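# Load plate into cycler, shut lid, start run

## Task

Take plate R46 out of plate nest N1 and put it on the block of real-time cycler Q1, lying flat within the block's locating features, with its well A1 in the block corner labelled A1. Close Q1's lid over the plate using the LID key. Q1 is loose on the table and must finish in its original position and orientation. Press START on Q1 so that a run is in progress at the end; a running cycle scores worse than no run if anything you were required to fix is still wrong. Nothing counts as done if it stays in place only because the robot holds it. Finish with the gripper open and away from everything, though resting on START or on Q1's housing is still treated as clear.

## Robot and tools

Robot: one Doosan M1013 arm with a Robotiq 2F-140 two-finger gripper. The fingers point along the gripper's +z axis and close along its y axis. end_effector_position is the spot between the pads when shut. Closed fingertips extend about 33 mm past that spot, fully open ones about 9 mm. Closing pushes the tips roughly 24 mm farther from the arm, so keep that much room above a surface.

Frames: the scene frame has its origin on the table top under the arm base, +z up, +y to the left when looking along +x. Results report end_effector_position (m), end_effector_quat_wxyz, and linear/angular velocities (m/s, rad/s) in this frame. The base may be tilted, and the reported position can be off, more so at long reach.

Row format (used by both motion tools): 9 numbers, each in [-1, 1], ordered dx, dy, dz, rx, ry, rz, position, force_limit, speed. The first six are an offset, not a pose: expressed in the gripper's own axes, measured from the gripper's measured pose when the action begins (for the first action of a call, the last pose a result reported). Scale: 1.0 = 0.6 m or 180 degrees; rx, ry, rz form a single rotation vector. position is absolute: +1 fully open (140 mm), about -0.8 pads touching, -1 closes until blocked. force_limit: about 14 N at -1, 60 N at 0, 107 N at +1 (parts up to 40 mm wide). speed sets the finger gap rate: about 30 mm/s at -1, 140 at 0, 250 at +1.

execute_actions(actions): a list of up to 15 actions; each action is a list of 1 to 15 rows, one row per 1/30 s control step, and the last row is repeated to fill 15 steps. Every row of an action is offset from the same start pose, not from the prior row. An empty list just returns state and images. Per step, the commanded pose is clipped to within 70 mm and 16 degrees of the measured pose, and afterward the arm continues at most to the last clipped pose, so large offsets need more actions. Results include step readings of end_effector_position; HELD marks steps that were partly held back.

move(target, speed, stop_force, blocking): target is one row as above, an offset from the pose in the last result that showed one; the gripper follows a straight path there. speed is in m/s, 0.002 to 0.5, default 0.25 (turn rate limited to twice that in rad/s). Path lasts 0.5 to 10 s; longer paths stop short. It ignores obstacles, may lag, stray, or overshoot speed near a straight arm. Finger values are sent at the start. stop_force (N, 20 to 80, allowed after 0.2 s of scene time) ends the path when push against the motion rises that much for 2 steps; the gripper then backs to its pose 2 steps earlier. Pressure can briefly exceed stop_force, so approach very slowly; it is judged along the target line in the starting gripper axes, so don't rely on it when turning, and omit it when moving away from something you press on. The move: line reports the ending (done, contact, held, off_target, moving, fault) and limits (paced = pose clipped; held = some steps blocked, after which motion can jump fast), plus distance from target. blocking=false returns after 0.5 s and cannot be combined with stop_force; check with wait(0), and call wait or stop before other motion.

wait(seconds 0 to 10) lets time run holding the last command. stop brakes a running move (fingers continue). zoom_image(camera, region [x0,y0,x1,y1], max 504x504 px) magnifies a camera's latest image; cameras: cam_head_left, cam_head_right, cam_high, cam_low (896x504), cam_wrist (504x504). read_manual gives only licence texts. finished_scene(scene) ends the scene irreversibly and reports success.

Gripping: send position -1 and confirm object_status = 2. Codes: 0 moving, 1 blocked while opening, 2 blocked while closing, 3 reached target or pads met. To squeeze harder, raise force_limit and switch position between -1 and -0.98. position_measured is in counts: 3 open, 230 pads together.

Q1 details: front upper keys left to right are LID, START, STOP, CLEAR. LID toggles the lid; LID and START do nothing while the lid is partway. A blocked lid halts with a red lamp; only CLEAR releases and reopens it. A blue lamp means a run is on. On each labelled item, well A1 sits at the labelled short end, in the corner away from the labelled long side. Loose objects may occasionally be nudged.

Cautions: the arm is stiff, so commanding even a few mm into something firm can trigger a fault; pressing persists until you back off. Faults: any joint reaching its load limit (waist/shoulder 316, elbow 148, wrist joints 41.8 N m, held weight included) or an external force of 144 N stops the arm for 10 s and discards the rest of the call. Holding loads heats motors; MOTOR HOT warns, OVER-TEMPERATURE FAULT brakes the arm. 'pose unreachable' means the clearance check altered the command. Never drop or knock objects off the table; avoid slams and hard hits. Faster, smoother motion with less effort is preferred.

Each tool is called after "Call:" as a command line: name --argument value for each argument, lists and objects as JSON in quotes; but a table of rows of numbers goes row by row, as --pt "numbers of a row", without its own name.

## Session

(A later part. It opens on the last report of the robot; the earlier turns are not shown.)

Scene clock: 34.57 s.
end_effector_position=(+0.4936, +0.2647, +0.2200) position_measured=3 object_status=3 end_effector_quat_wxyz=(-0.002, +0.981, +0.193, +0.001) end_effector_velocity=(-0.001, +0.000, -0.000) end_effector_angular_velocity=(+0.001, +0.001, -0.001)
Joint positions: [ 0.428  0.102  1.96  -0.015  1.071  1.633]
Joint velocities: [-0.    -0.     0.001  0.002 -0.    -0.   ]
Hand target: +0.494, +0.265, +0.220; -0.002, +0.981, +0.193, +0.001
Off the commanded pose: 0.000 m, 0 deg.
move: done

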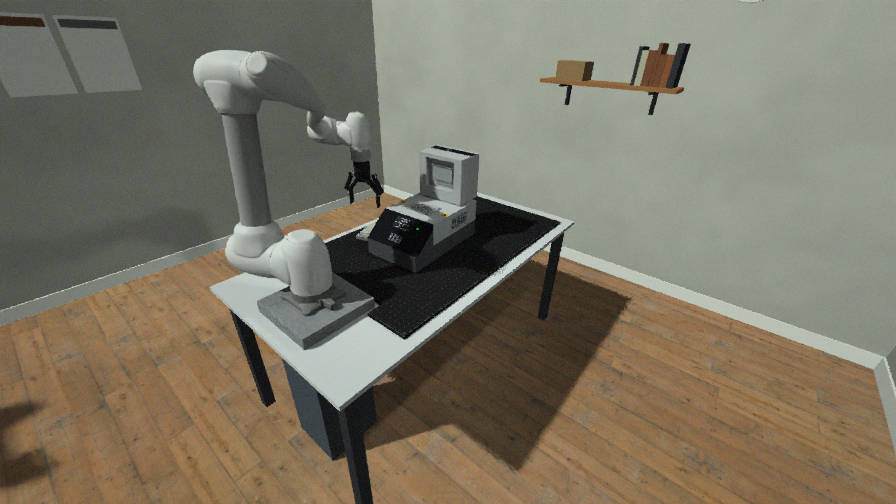

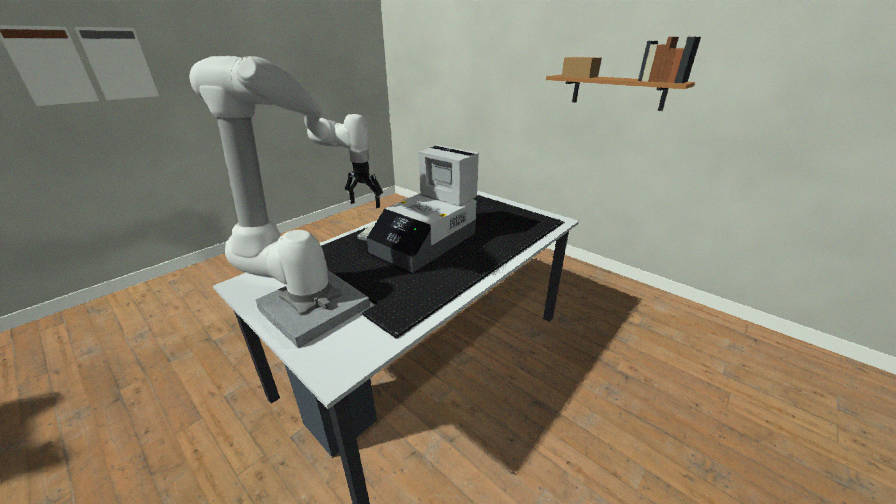

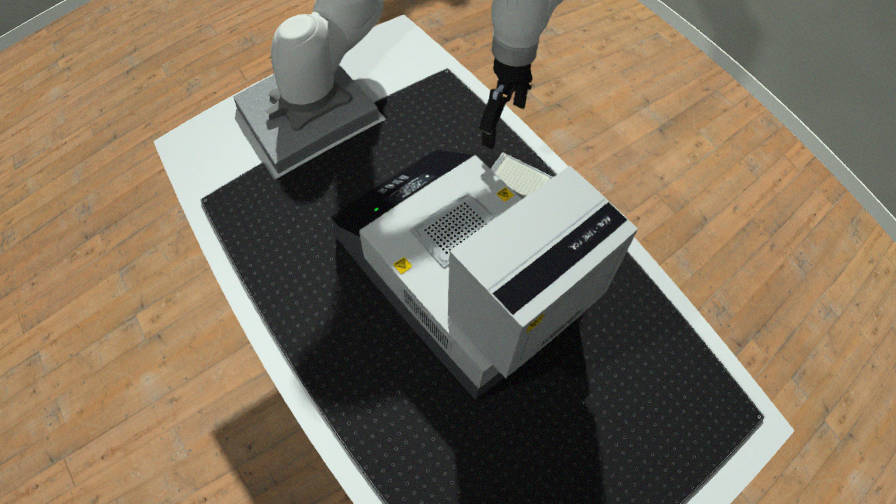

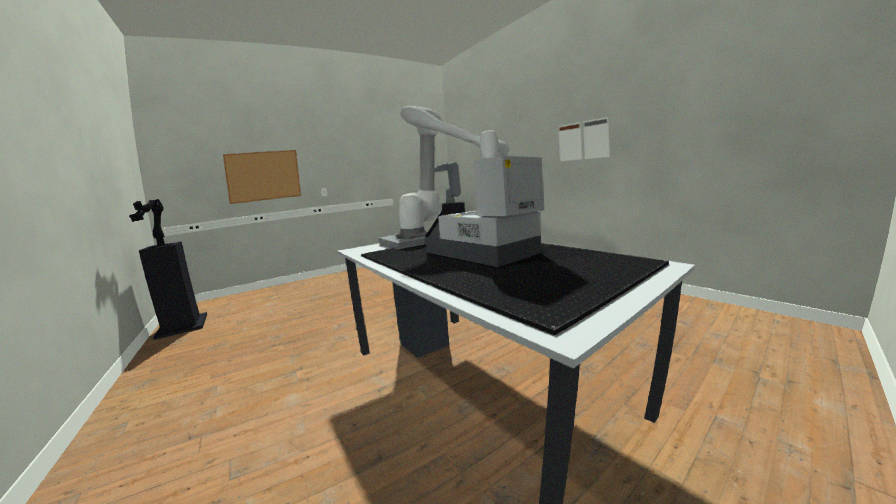

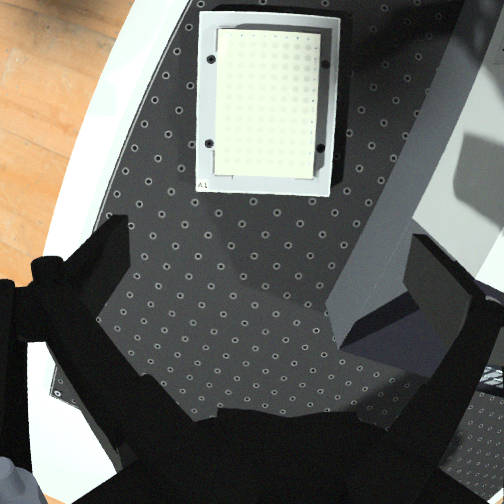

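Call:
move --target '[0.25,0.0,0.05,0,0,0,1,0,0]' --speed 0.25

Call:
zoom_image --camera "cam_wrist" --region '[130, 120, 420, 400]'

Scene clock: 36.37 s.
end_effector_position=(+0.6325, +0.3213, +0.1902) position_measured=3 object_status=3 end_effector_quat_wxyz=(-0.002, +0.981, +0.193, +0.001) end_effector_velocity=(+0.000, +0.000, -0.000) end_effector_angular_velocity=(-0.000, -0.001, +0.002)
Joint positions: [ 0.415  0.346  1.707 -0.015  1.081  1.62 ]
Joint velocities: [ 0.001 -0.     0.    -0.001 -0.001 -0.001]
Hand target: +0.633, +0.321, +0.190; -0.002, +0.981, +0.193, +0.001
Off the commanded pose: 0.000 m, 0 deg.
move: done

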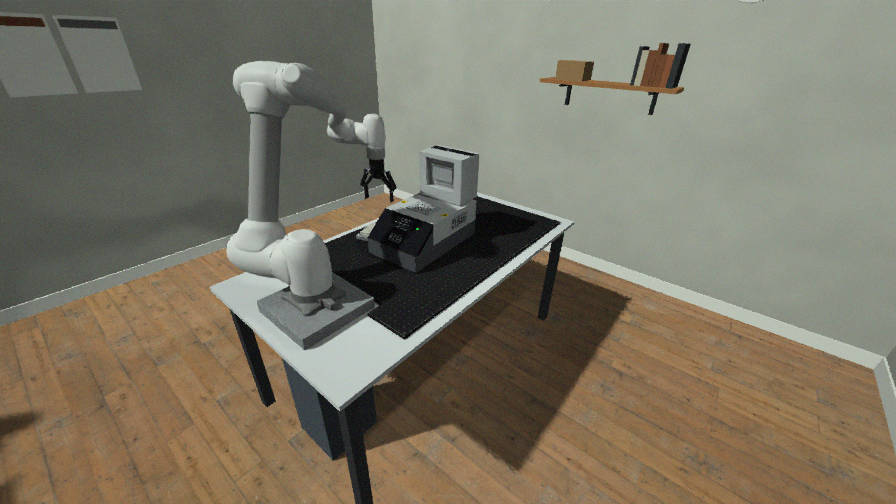

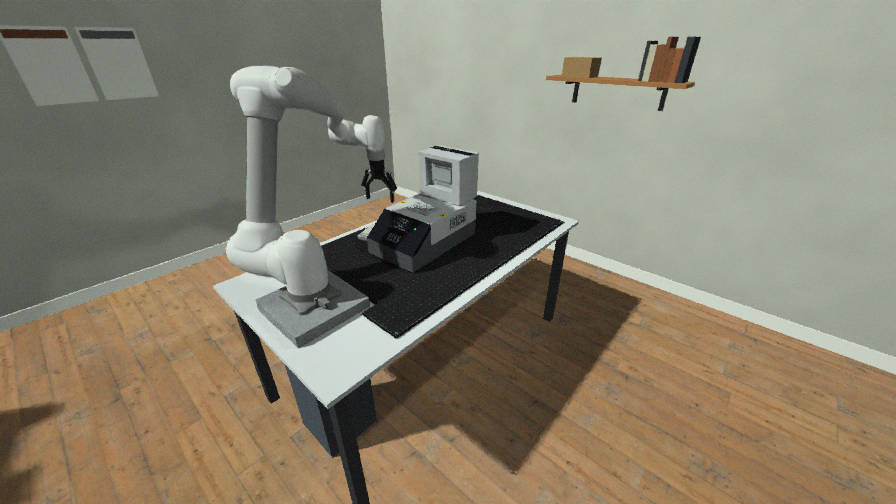

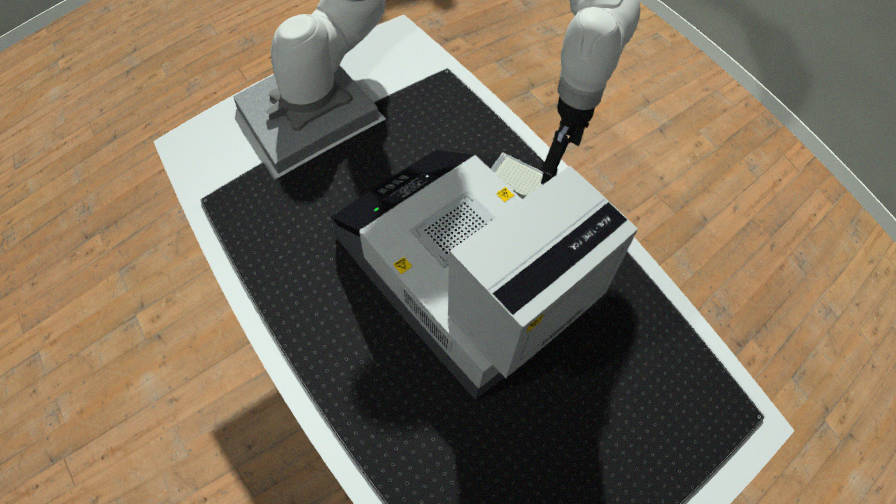

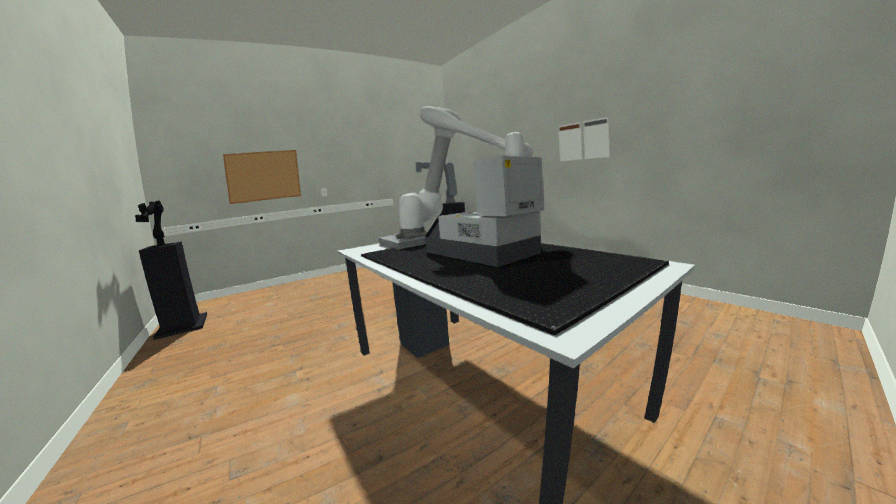

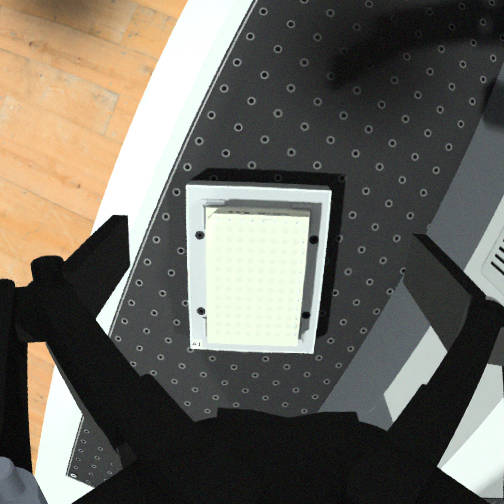

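Region (130, 120, 420, 400) of cam_wrist's 504x504 image, scaled by 1.738, with more detail than that image has; it fills the top 487 rows of this view, and the rest is white.

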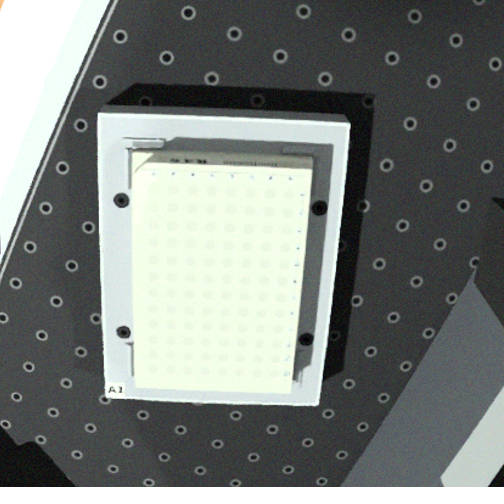

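Call:
zoom_image --camera "cam_high" --region '[380, 150, 560, 300]'

Call:
zoom_image --camera "cam_head_left" --region '[370, 140, 490, 240]'

Region (380, 150, 560, 300) of cam_high's 896x504 image, scaled by 2.800, with more detail than that image has.

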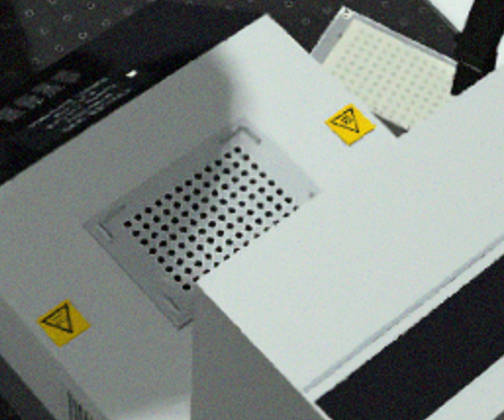

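Region (370, 140, 490, 240) of cam_head_left's 896x504 image, scaled by 4.200, with more detail than that image has.

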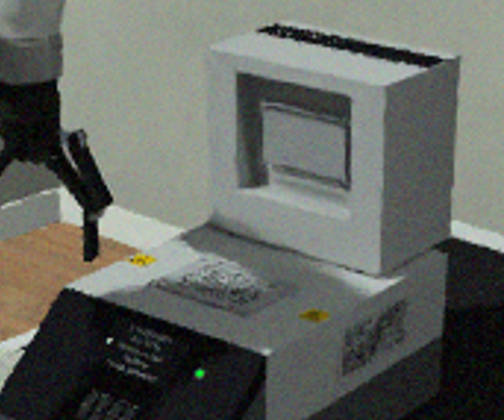

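Call:
move --target '[-0.395,0.381,-0.35,0,0,0.124,1,0,0]' --speed 0.3

Call:
zoom_image --camera "cam_wrist" --region '[100, 0, 440, 260]'

Scene clock: 43.20 s.
end_effector_position=(+0.4992, +0.0193, +0.3990) position_measured=3 object_status=3 end_effector_quat_wxyz=(-0.001, +1.000, -0.001, +0.000) end_effector_velocity=(-0.000, -0.000, -0.000) end_effector_angular_velocity=(-0.000, -0.000, -0.000)
Joint positions: [-0.032 -0.101  1.819 -0.009  1.411  1.557]
Joint velocities: [-0.001 -0.     0.001 -0.    -0.    -0.   ]
Hand target: +0.499, +0.019, +0.399; -0.001, +1.000, -0.001, +0.000
Off the commanded pose: 0.000 m, 0 deg.
move: done

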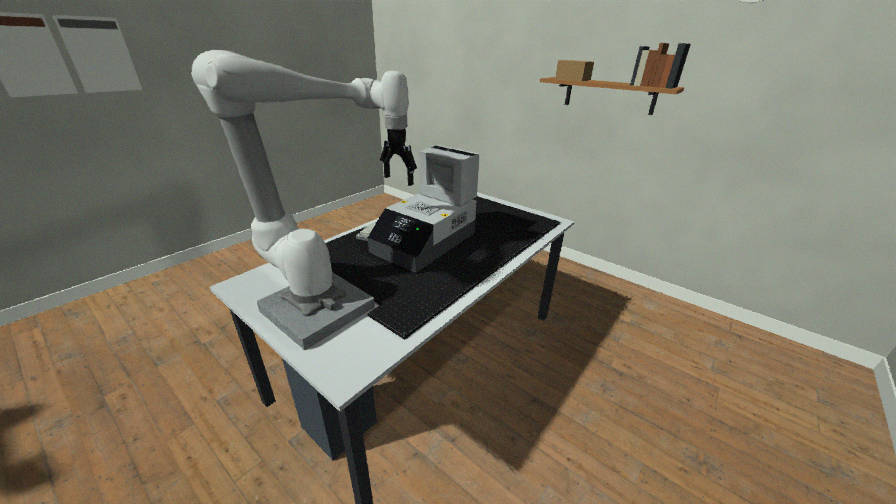

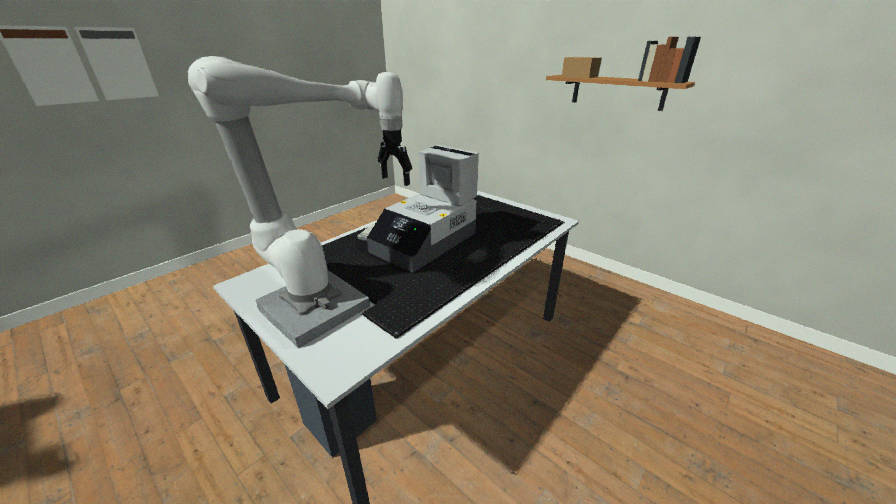

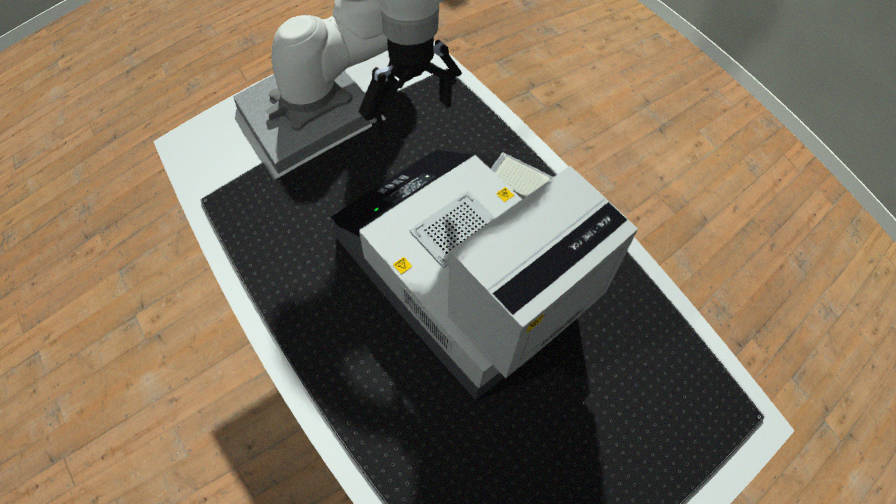

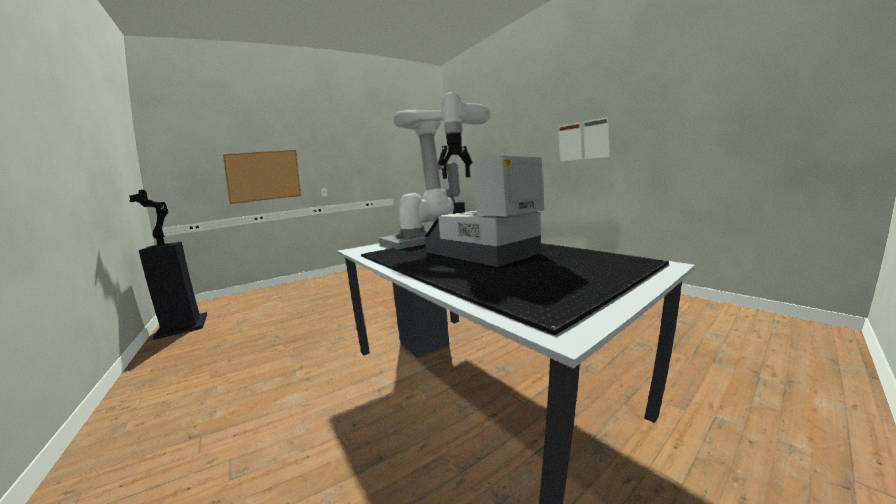

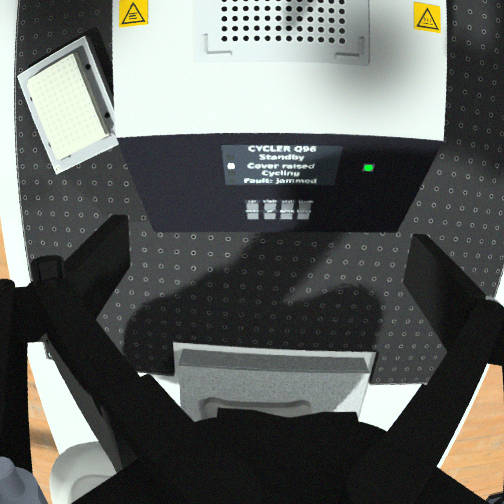

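Region (100, 0, 440, 260) of cam_wrist's 504x504 image, scaled by 1.482, with more detail than that image has; it fills the top 385 rows of this view, and the rest is white.

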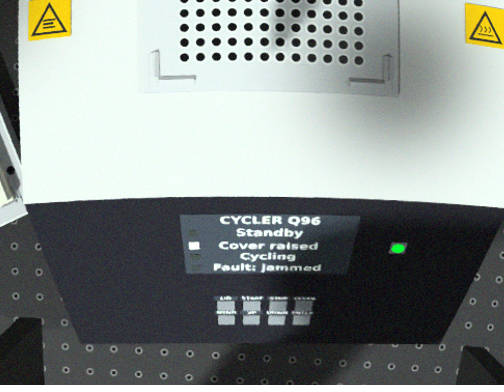

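Call:
move --target '[0.1,0.0,0.0,0,0.1,0,1,0,0]' --speed 0.25

Call:
zoom_image --camera "cam_wrist" --region '[130, 0, 430, 240]'

Scene clock: 44.37 s.
end_effector_position=(+0.5592, +0.0192, +0.3991) position_measured=3 object_status=3 end_effector_quat_wxyz=(-0.001, +0.988, -0.001, +0.157) end_effector_velocity=(+0.000, -0.000, +0.000) end_effector_angular_velocity=(-0.001, -0.001, +0.000)
Joint positions: [-0.033 -0.167  1.906 -0.004  1.077  1.554]
Joint velocities: [ 0.    -0.    -0.    -0.001 -0.001  0.   ]
Hand target: +0.559, +0.019, +0.399; -0.001, +0.988, -0.001, +0.157
Off the commanded pose: 0.000 m, 0 deg.
move: done

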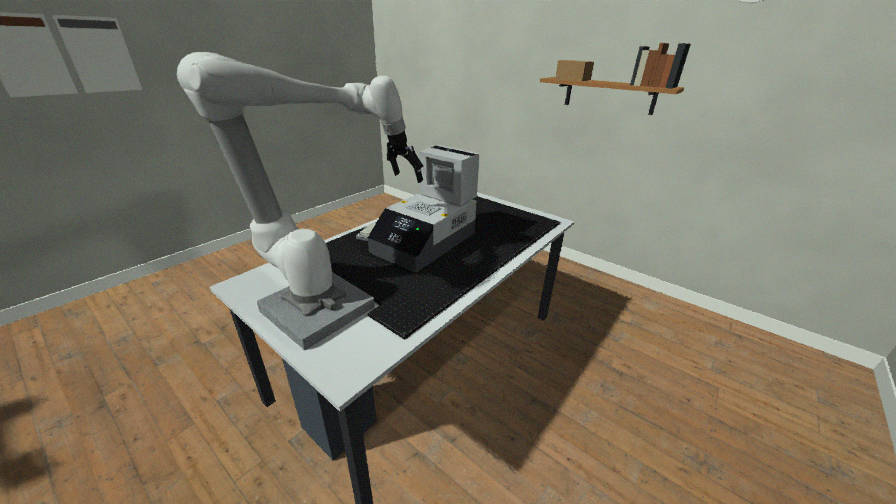

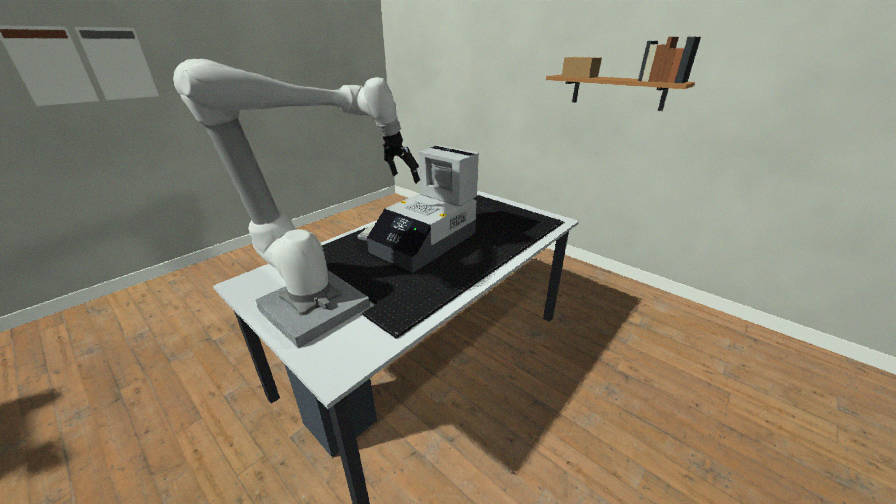

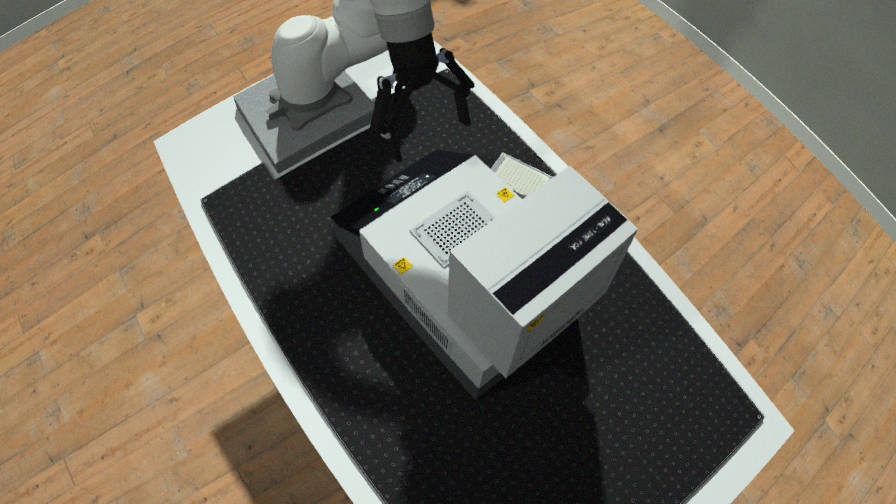

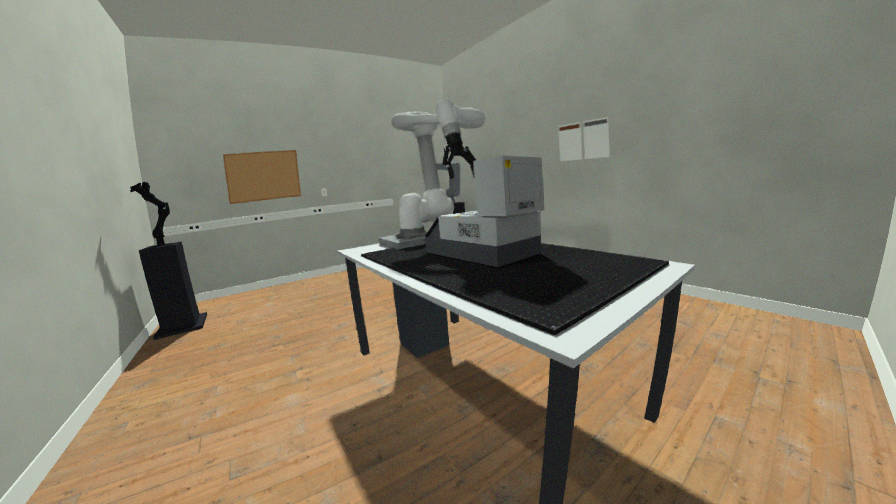

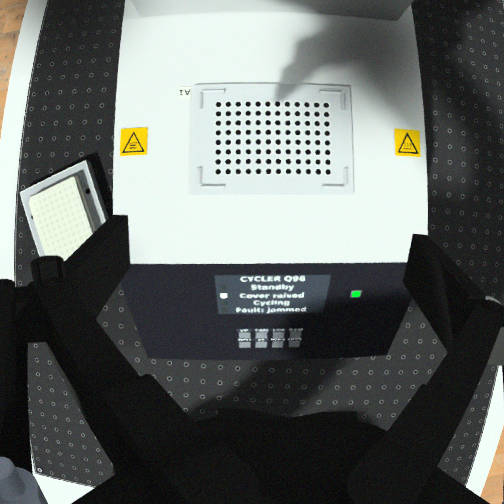

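Region (130, 0, 430, 240) of cam_wrist's 504x504 image, scaled by 1.680, with more detail than that image has; it fills the top 403 rows of this view, and the rest is white.

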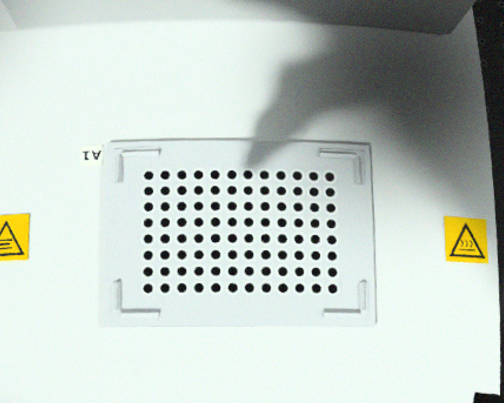

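Call:
move --target '[-0.070,-0.446,0.151,0.0195,-0.099,-0.1226,0.5,0,0]' --speed 0.3

Call:
move --target '[0,0,0.33,0,0,0,0.5,0,0]' --speed 0.25

Scene clock: 47.67 s.
end_effector_position=(+0.5481, +0.2873, +0.3010) position_measured=66 object_status=3 end_effector_quat_wxyz=(-0.002, +0.981, +0.192, +0.000) end_effector_velocity=(-0.000, -0.000, -0.000) end_effector_angular_velocity=(-0.001, +0.001, +0.000)
Joint positions: [ 0.425  0.138  1.761 -0.013  1.236  1.629]
Joint velocities: [-0.    -0.     0.001 -0.     0.    -0.   ]
Hand target: +0.548, +0.287, +0.301; -0.002, +0.981, +0.192, +0.000
Off the commanded pose: 0.000 m, 0 deg.
move: done

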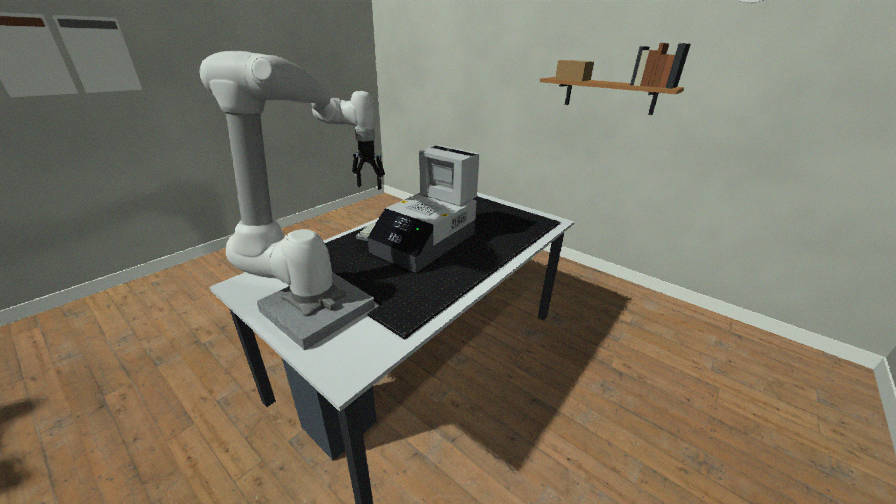

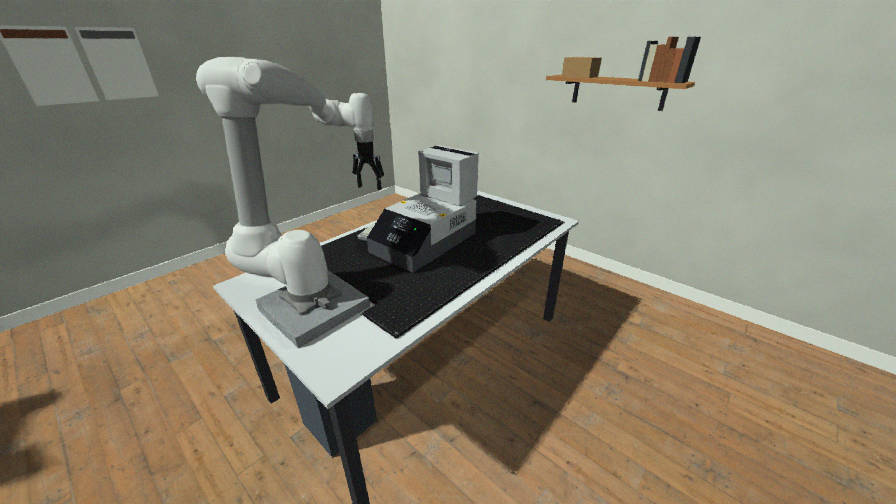

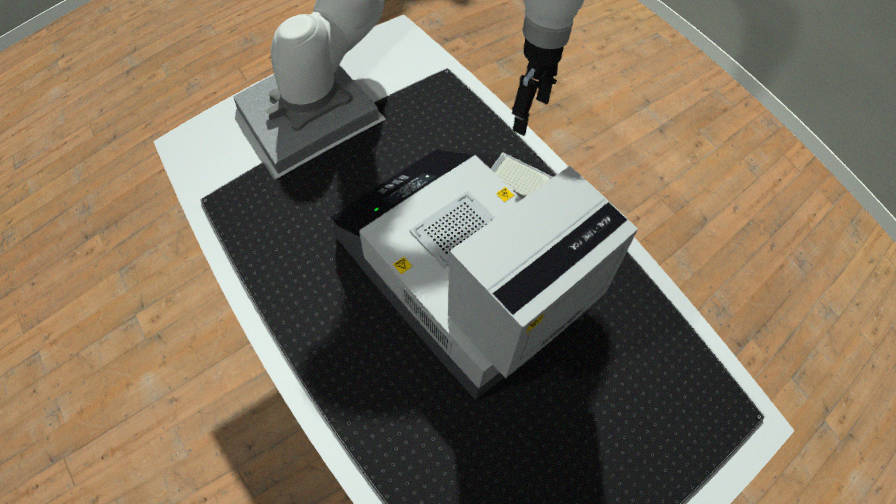

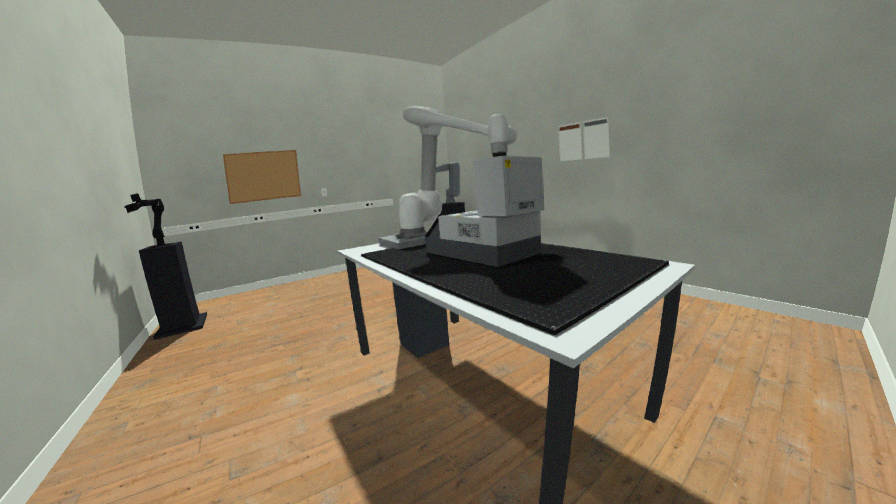

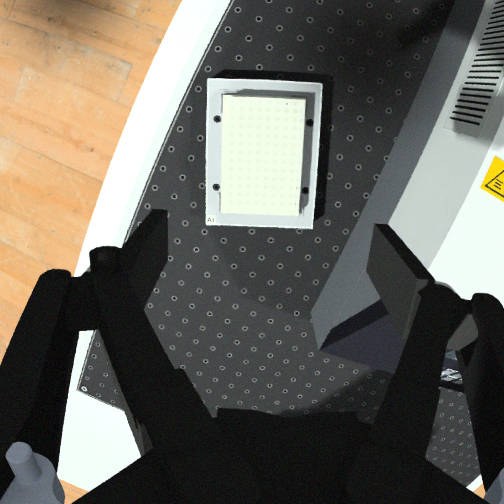

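Scene clock: 48.80 s.
end_effector_position=(+0.5478, +0.2880, +0.1031) position_measured=66 object_status=3 end_effector_quat_wxyz=(-0.002, +0.981, +0.192, +0.000) end_effector_velocity=(-0.000, -0.000, -0.000) end_effector_angular_velocity=(-0.002, +0.000, +0.001)
Joint positions: [ 0.421  0.301  1.959 -0.016  0.874  1.631]
Joint velocities: [ 0.     0.     0.001 -0.002 -0.     0.001]
Hand target: +0.548, +0.288, +0.103; -0.002, +0.981, +0.192, +0.000
Off the commanded pose: 0.000 m, 0 deg.
move: done

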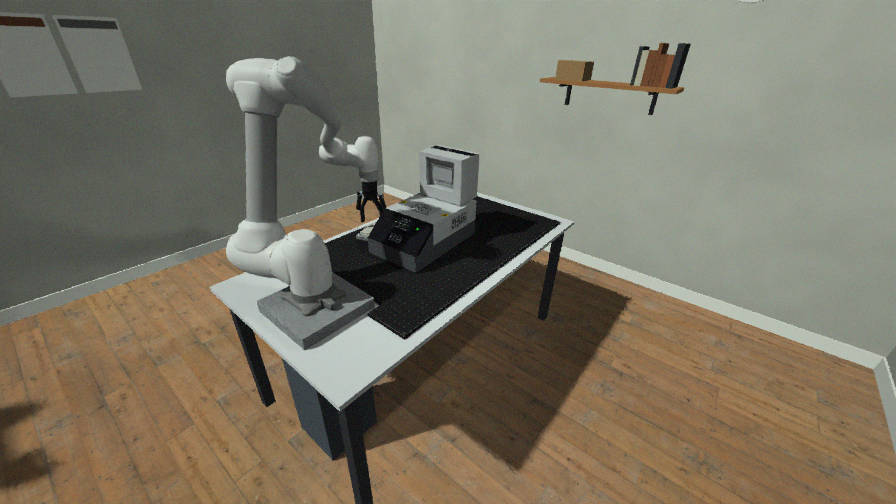

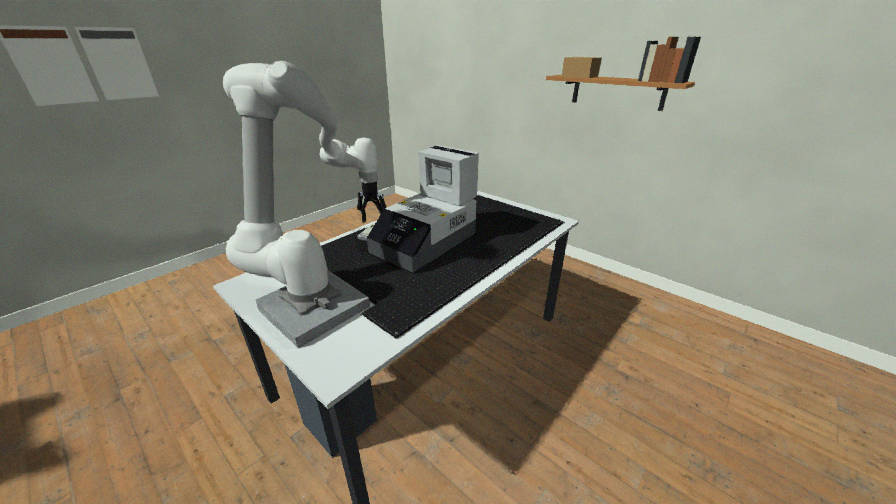

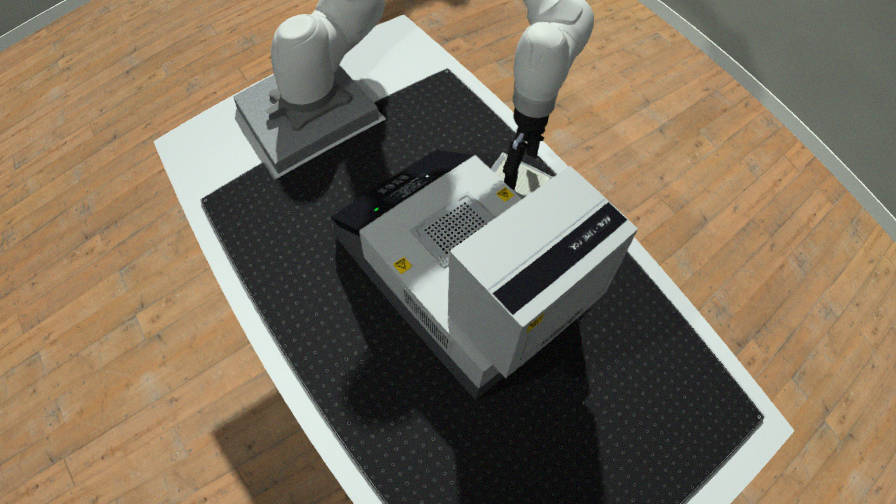

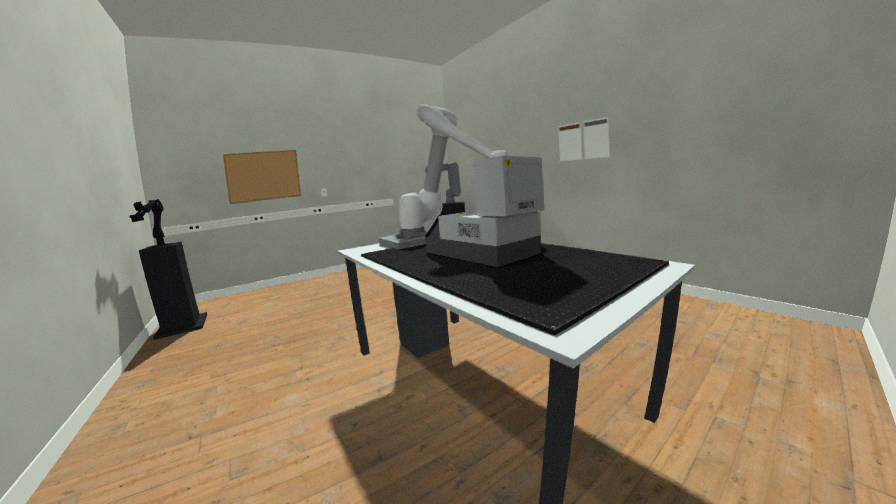

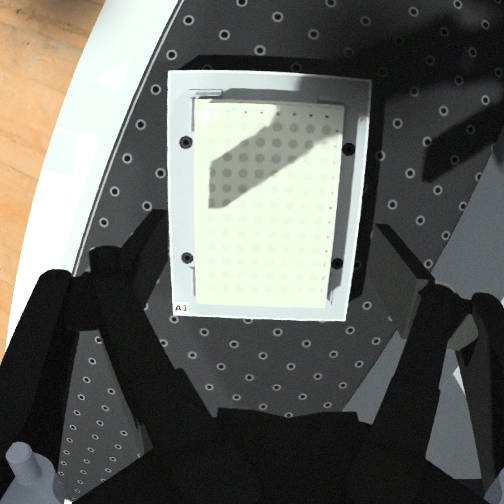

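Call:
move --target '[0,0,0.07,0,0,0,0.5,0,0]' --speed 0.1

Call:
zoom_image --camera "cam_high" --region '[460, 90, 600, 210]'

Scene clock: 50.10 s.
end_effector_position=(+0.5478, +0.2882, +0.0611) position_measured=66 object_status=3 end_effector_quat_wxyz=(-0.002, +0.981, +0.192, +0.000) end_effector_velocity=(+0.000, +0.001, +0.001) end_effector_angular_velocity=(+0.001, -0.001, -0.001)
Joint positions: [ 0.42   0.351  1.987 -0.017  0.797  1.631]
Joint velocities: [ 0.001 -0.001 -0.001  0.001  0.001  0.001]
Hand target: +0.548, +0.288, +0.061; -0.002, +0.981, +0.192, +0.000
Off the commanded pose: 0.000 m, 0 deg.
move: done

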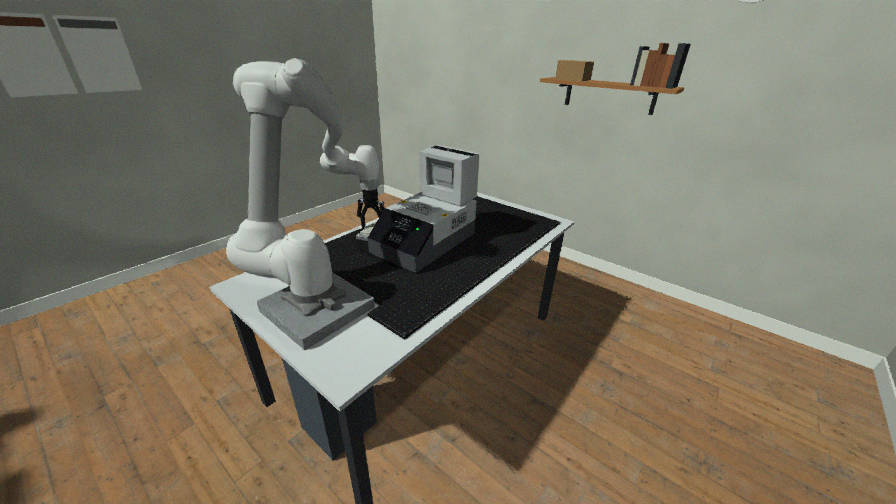

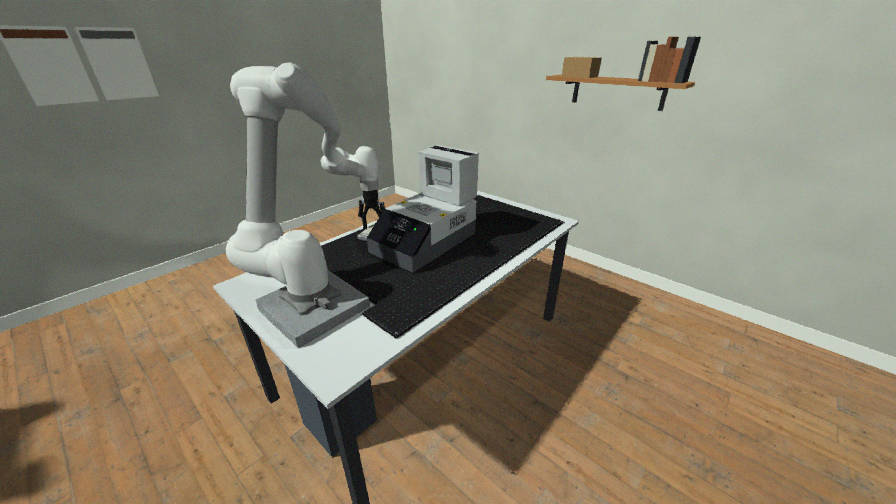

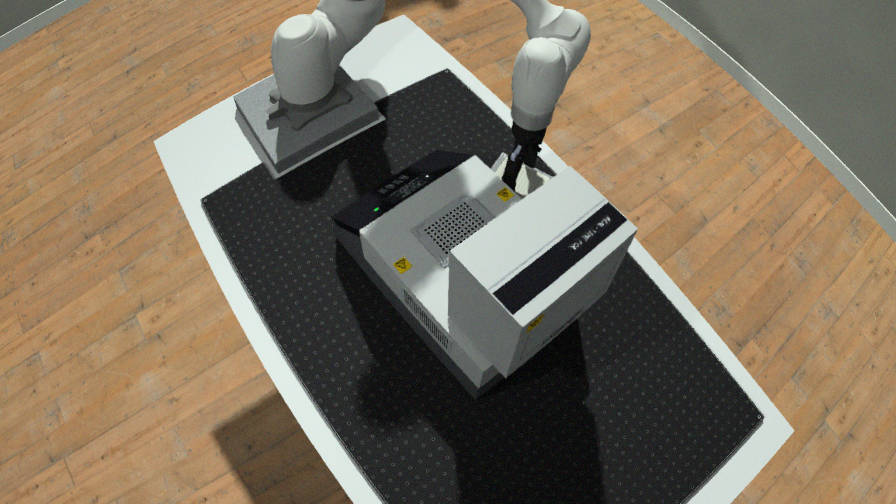

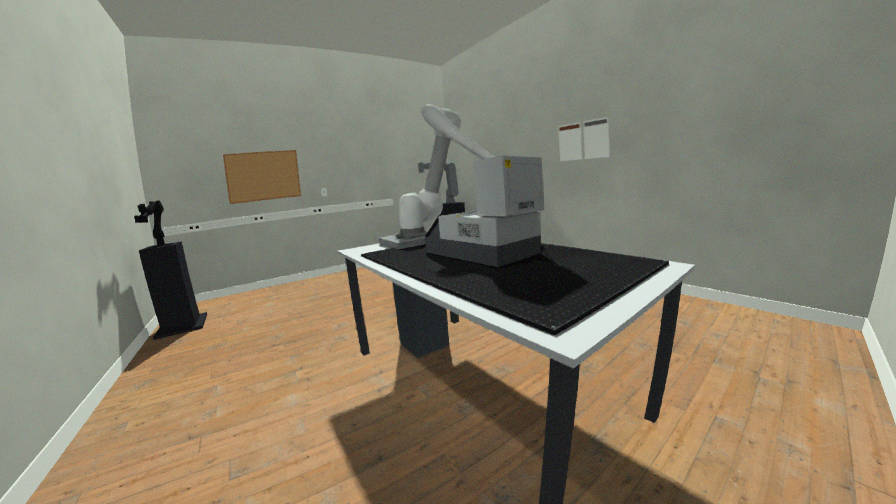

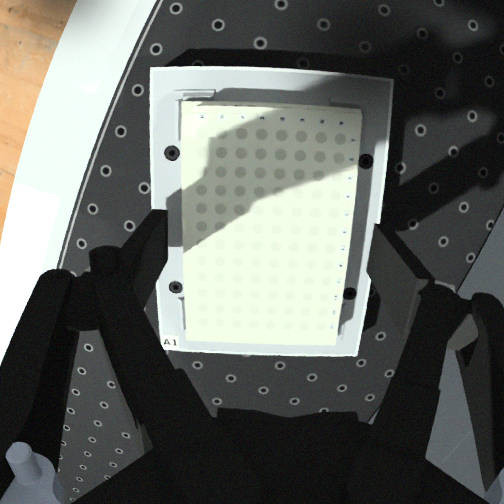

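Region (460, 90, 600, 210) of cam_high's 896x504 image, scaled by 3.600, with more detail than that image has; it fills the top 432 rows of this view, and the rest is white.

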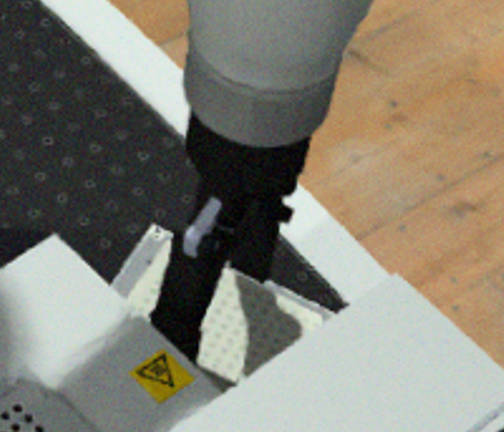

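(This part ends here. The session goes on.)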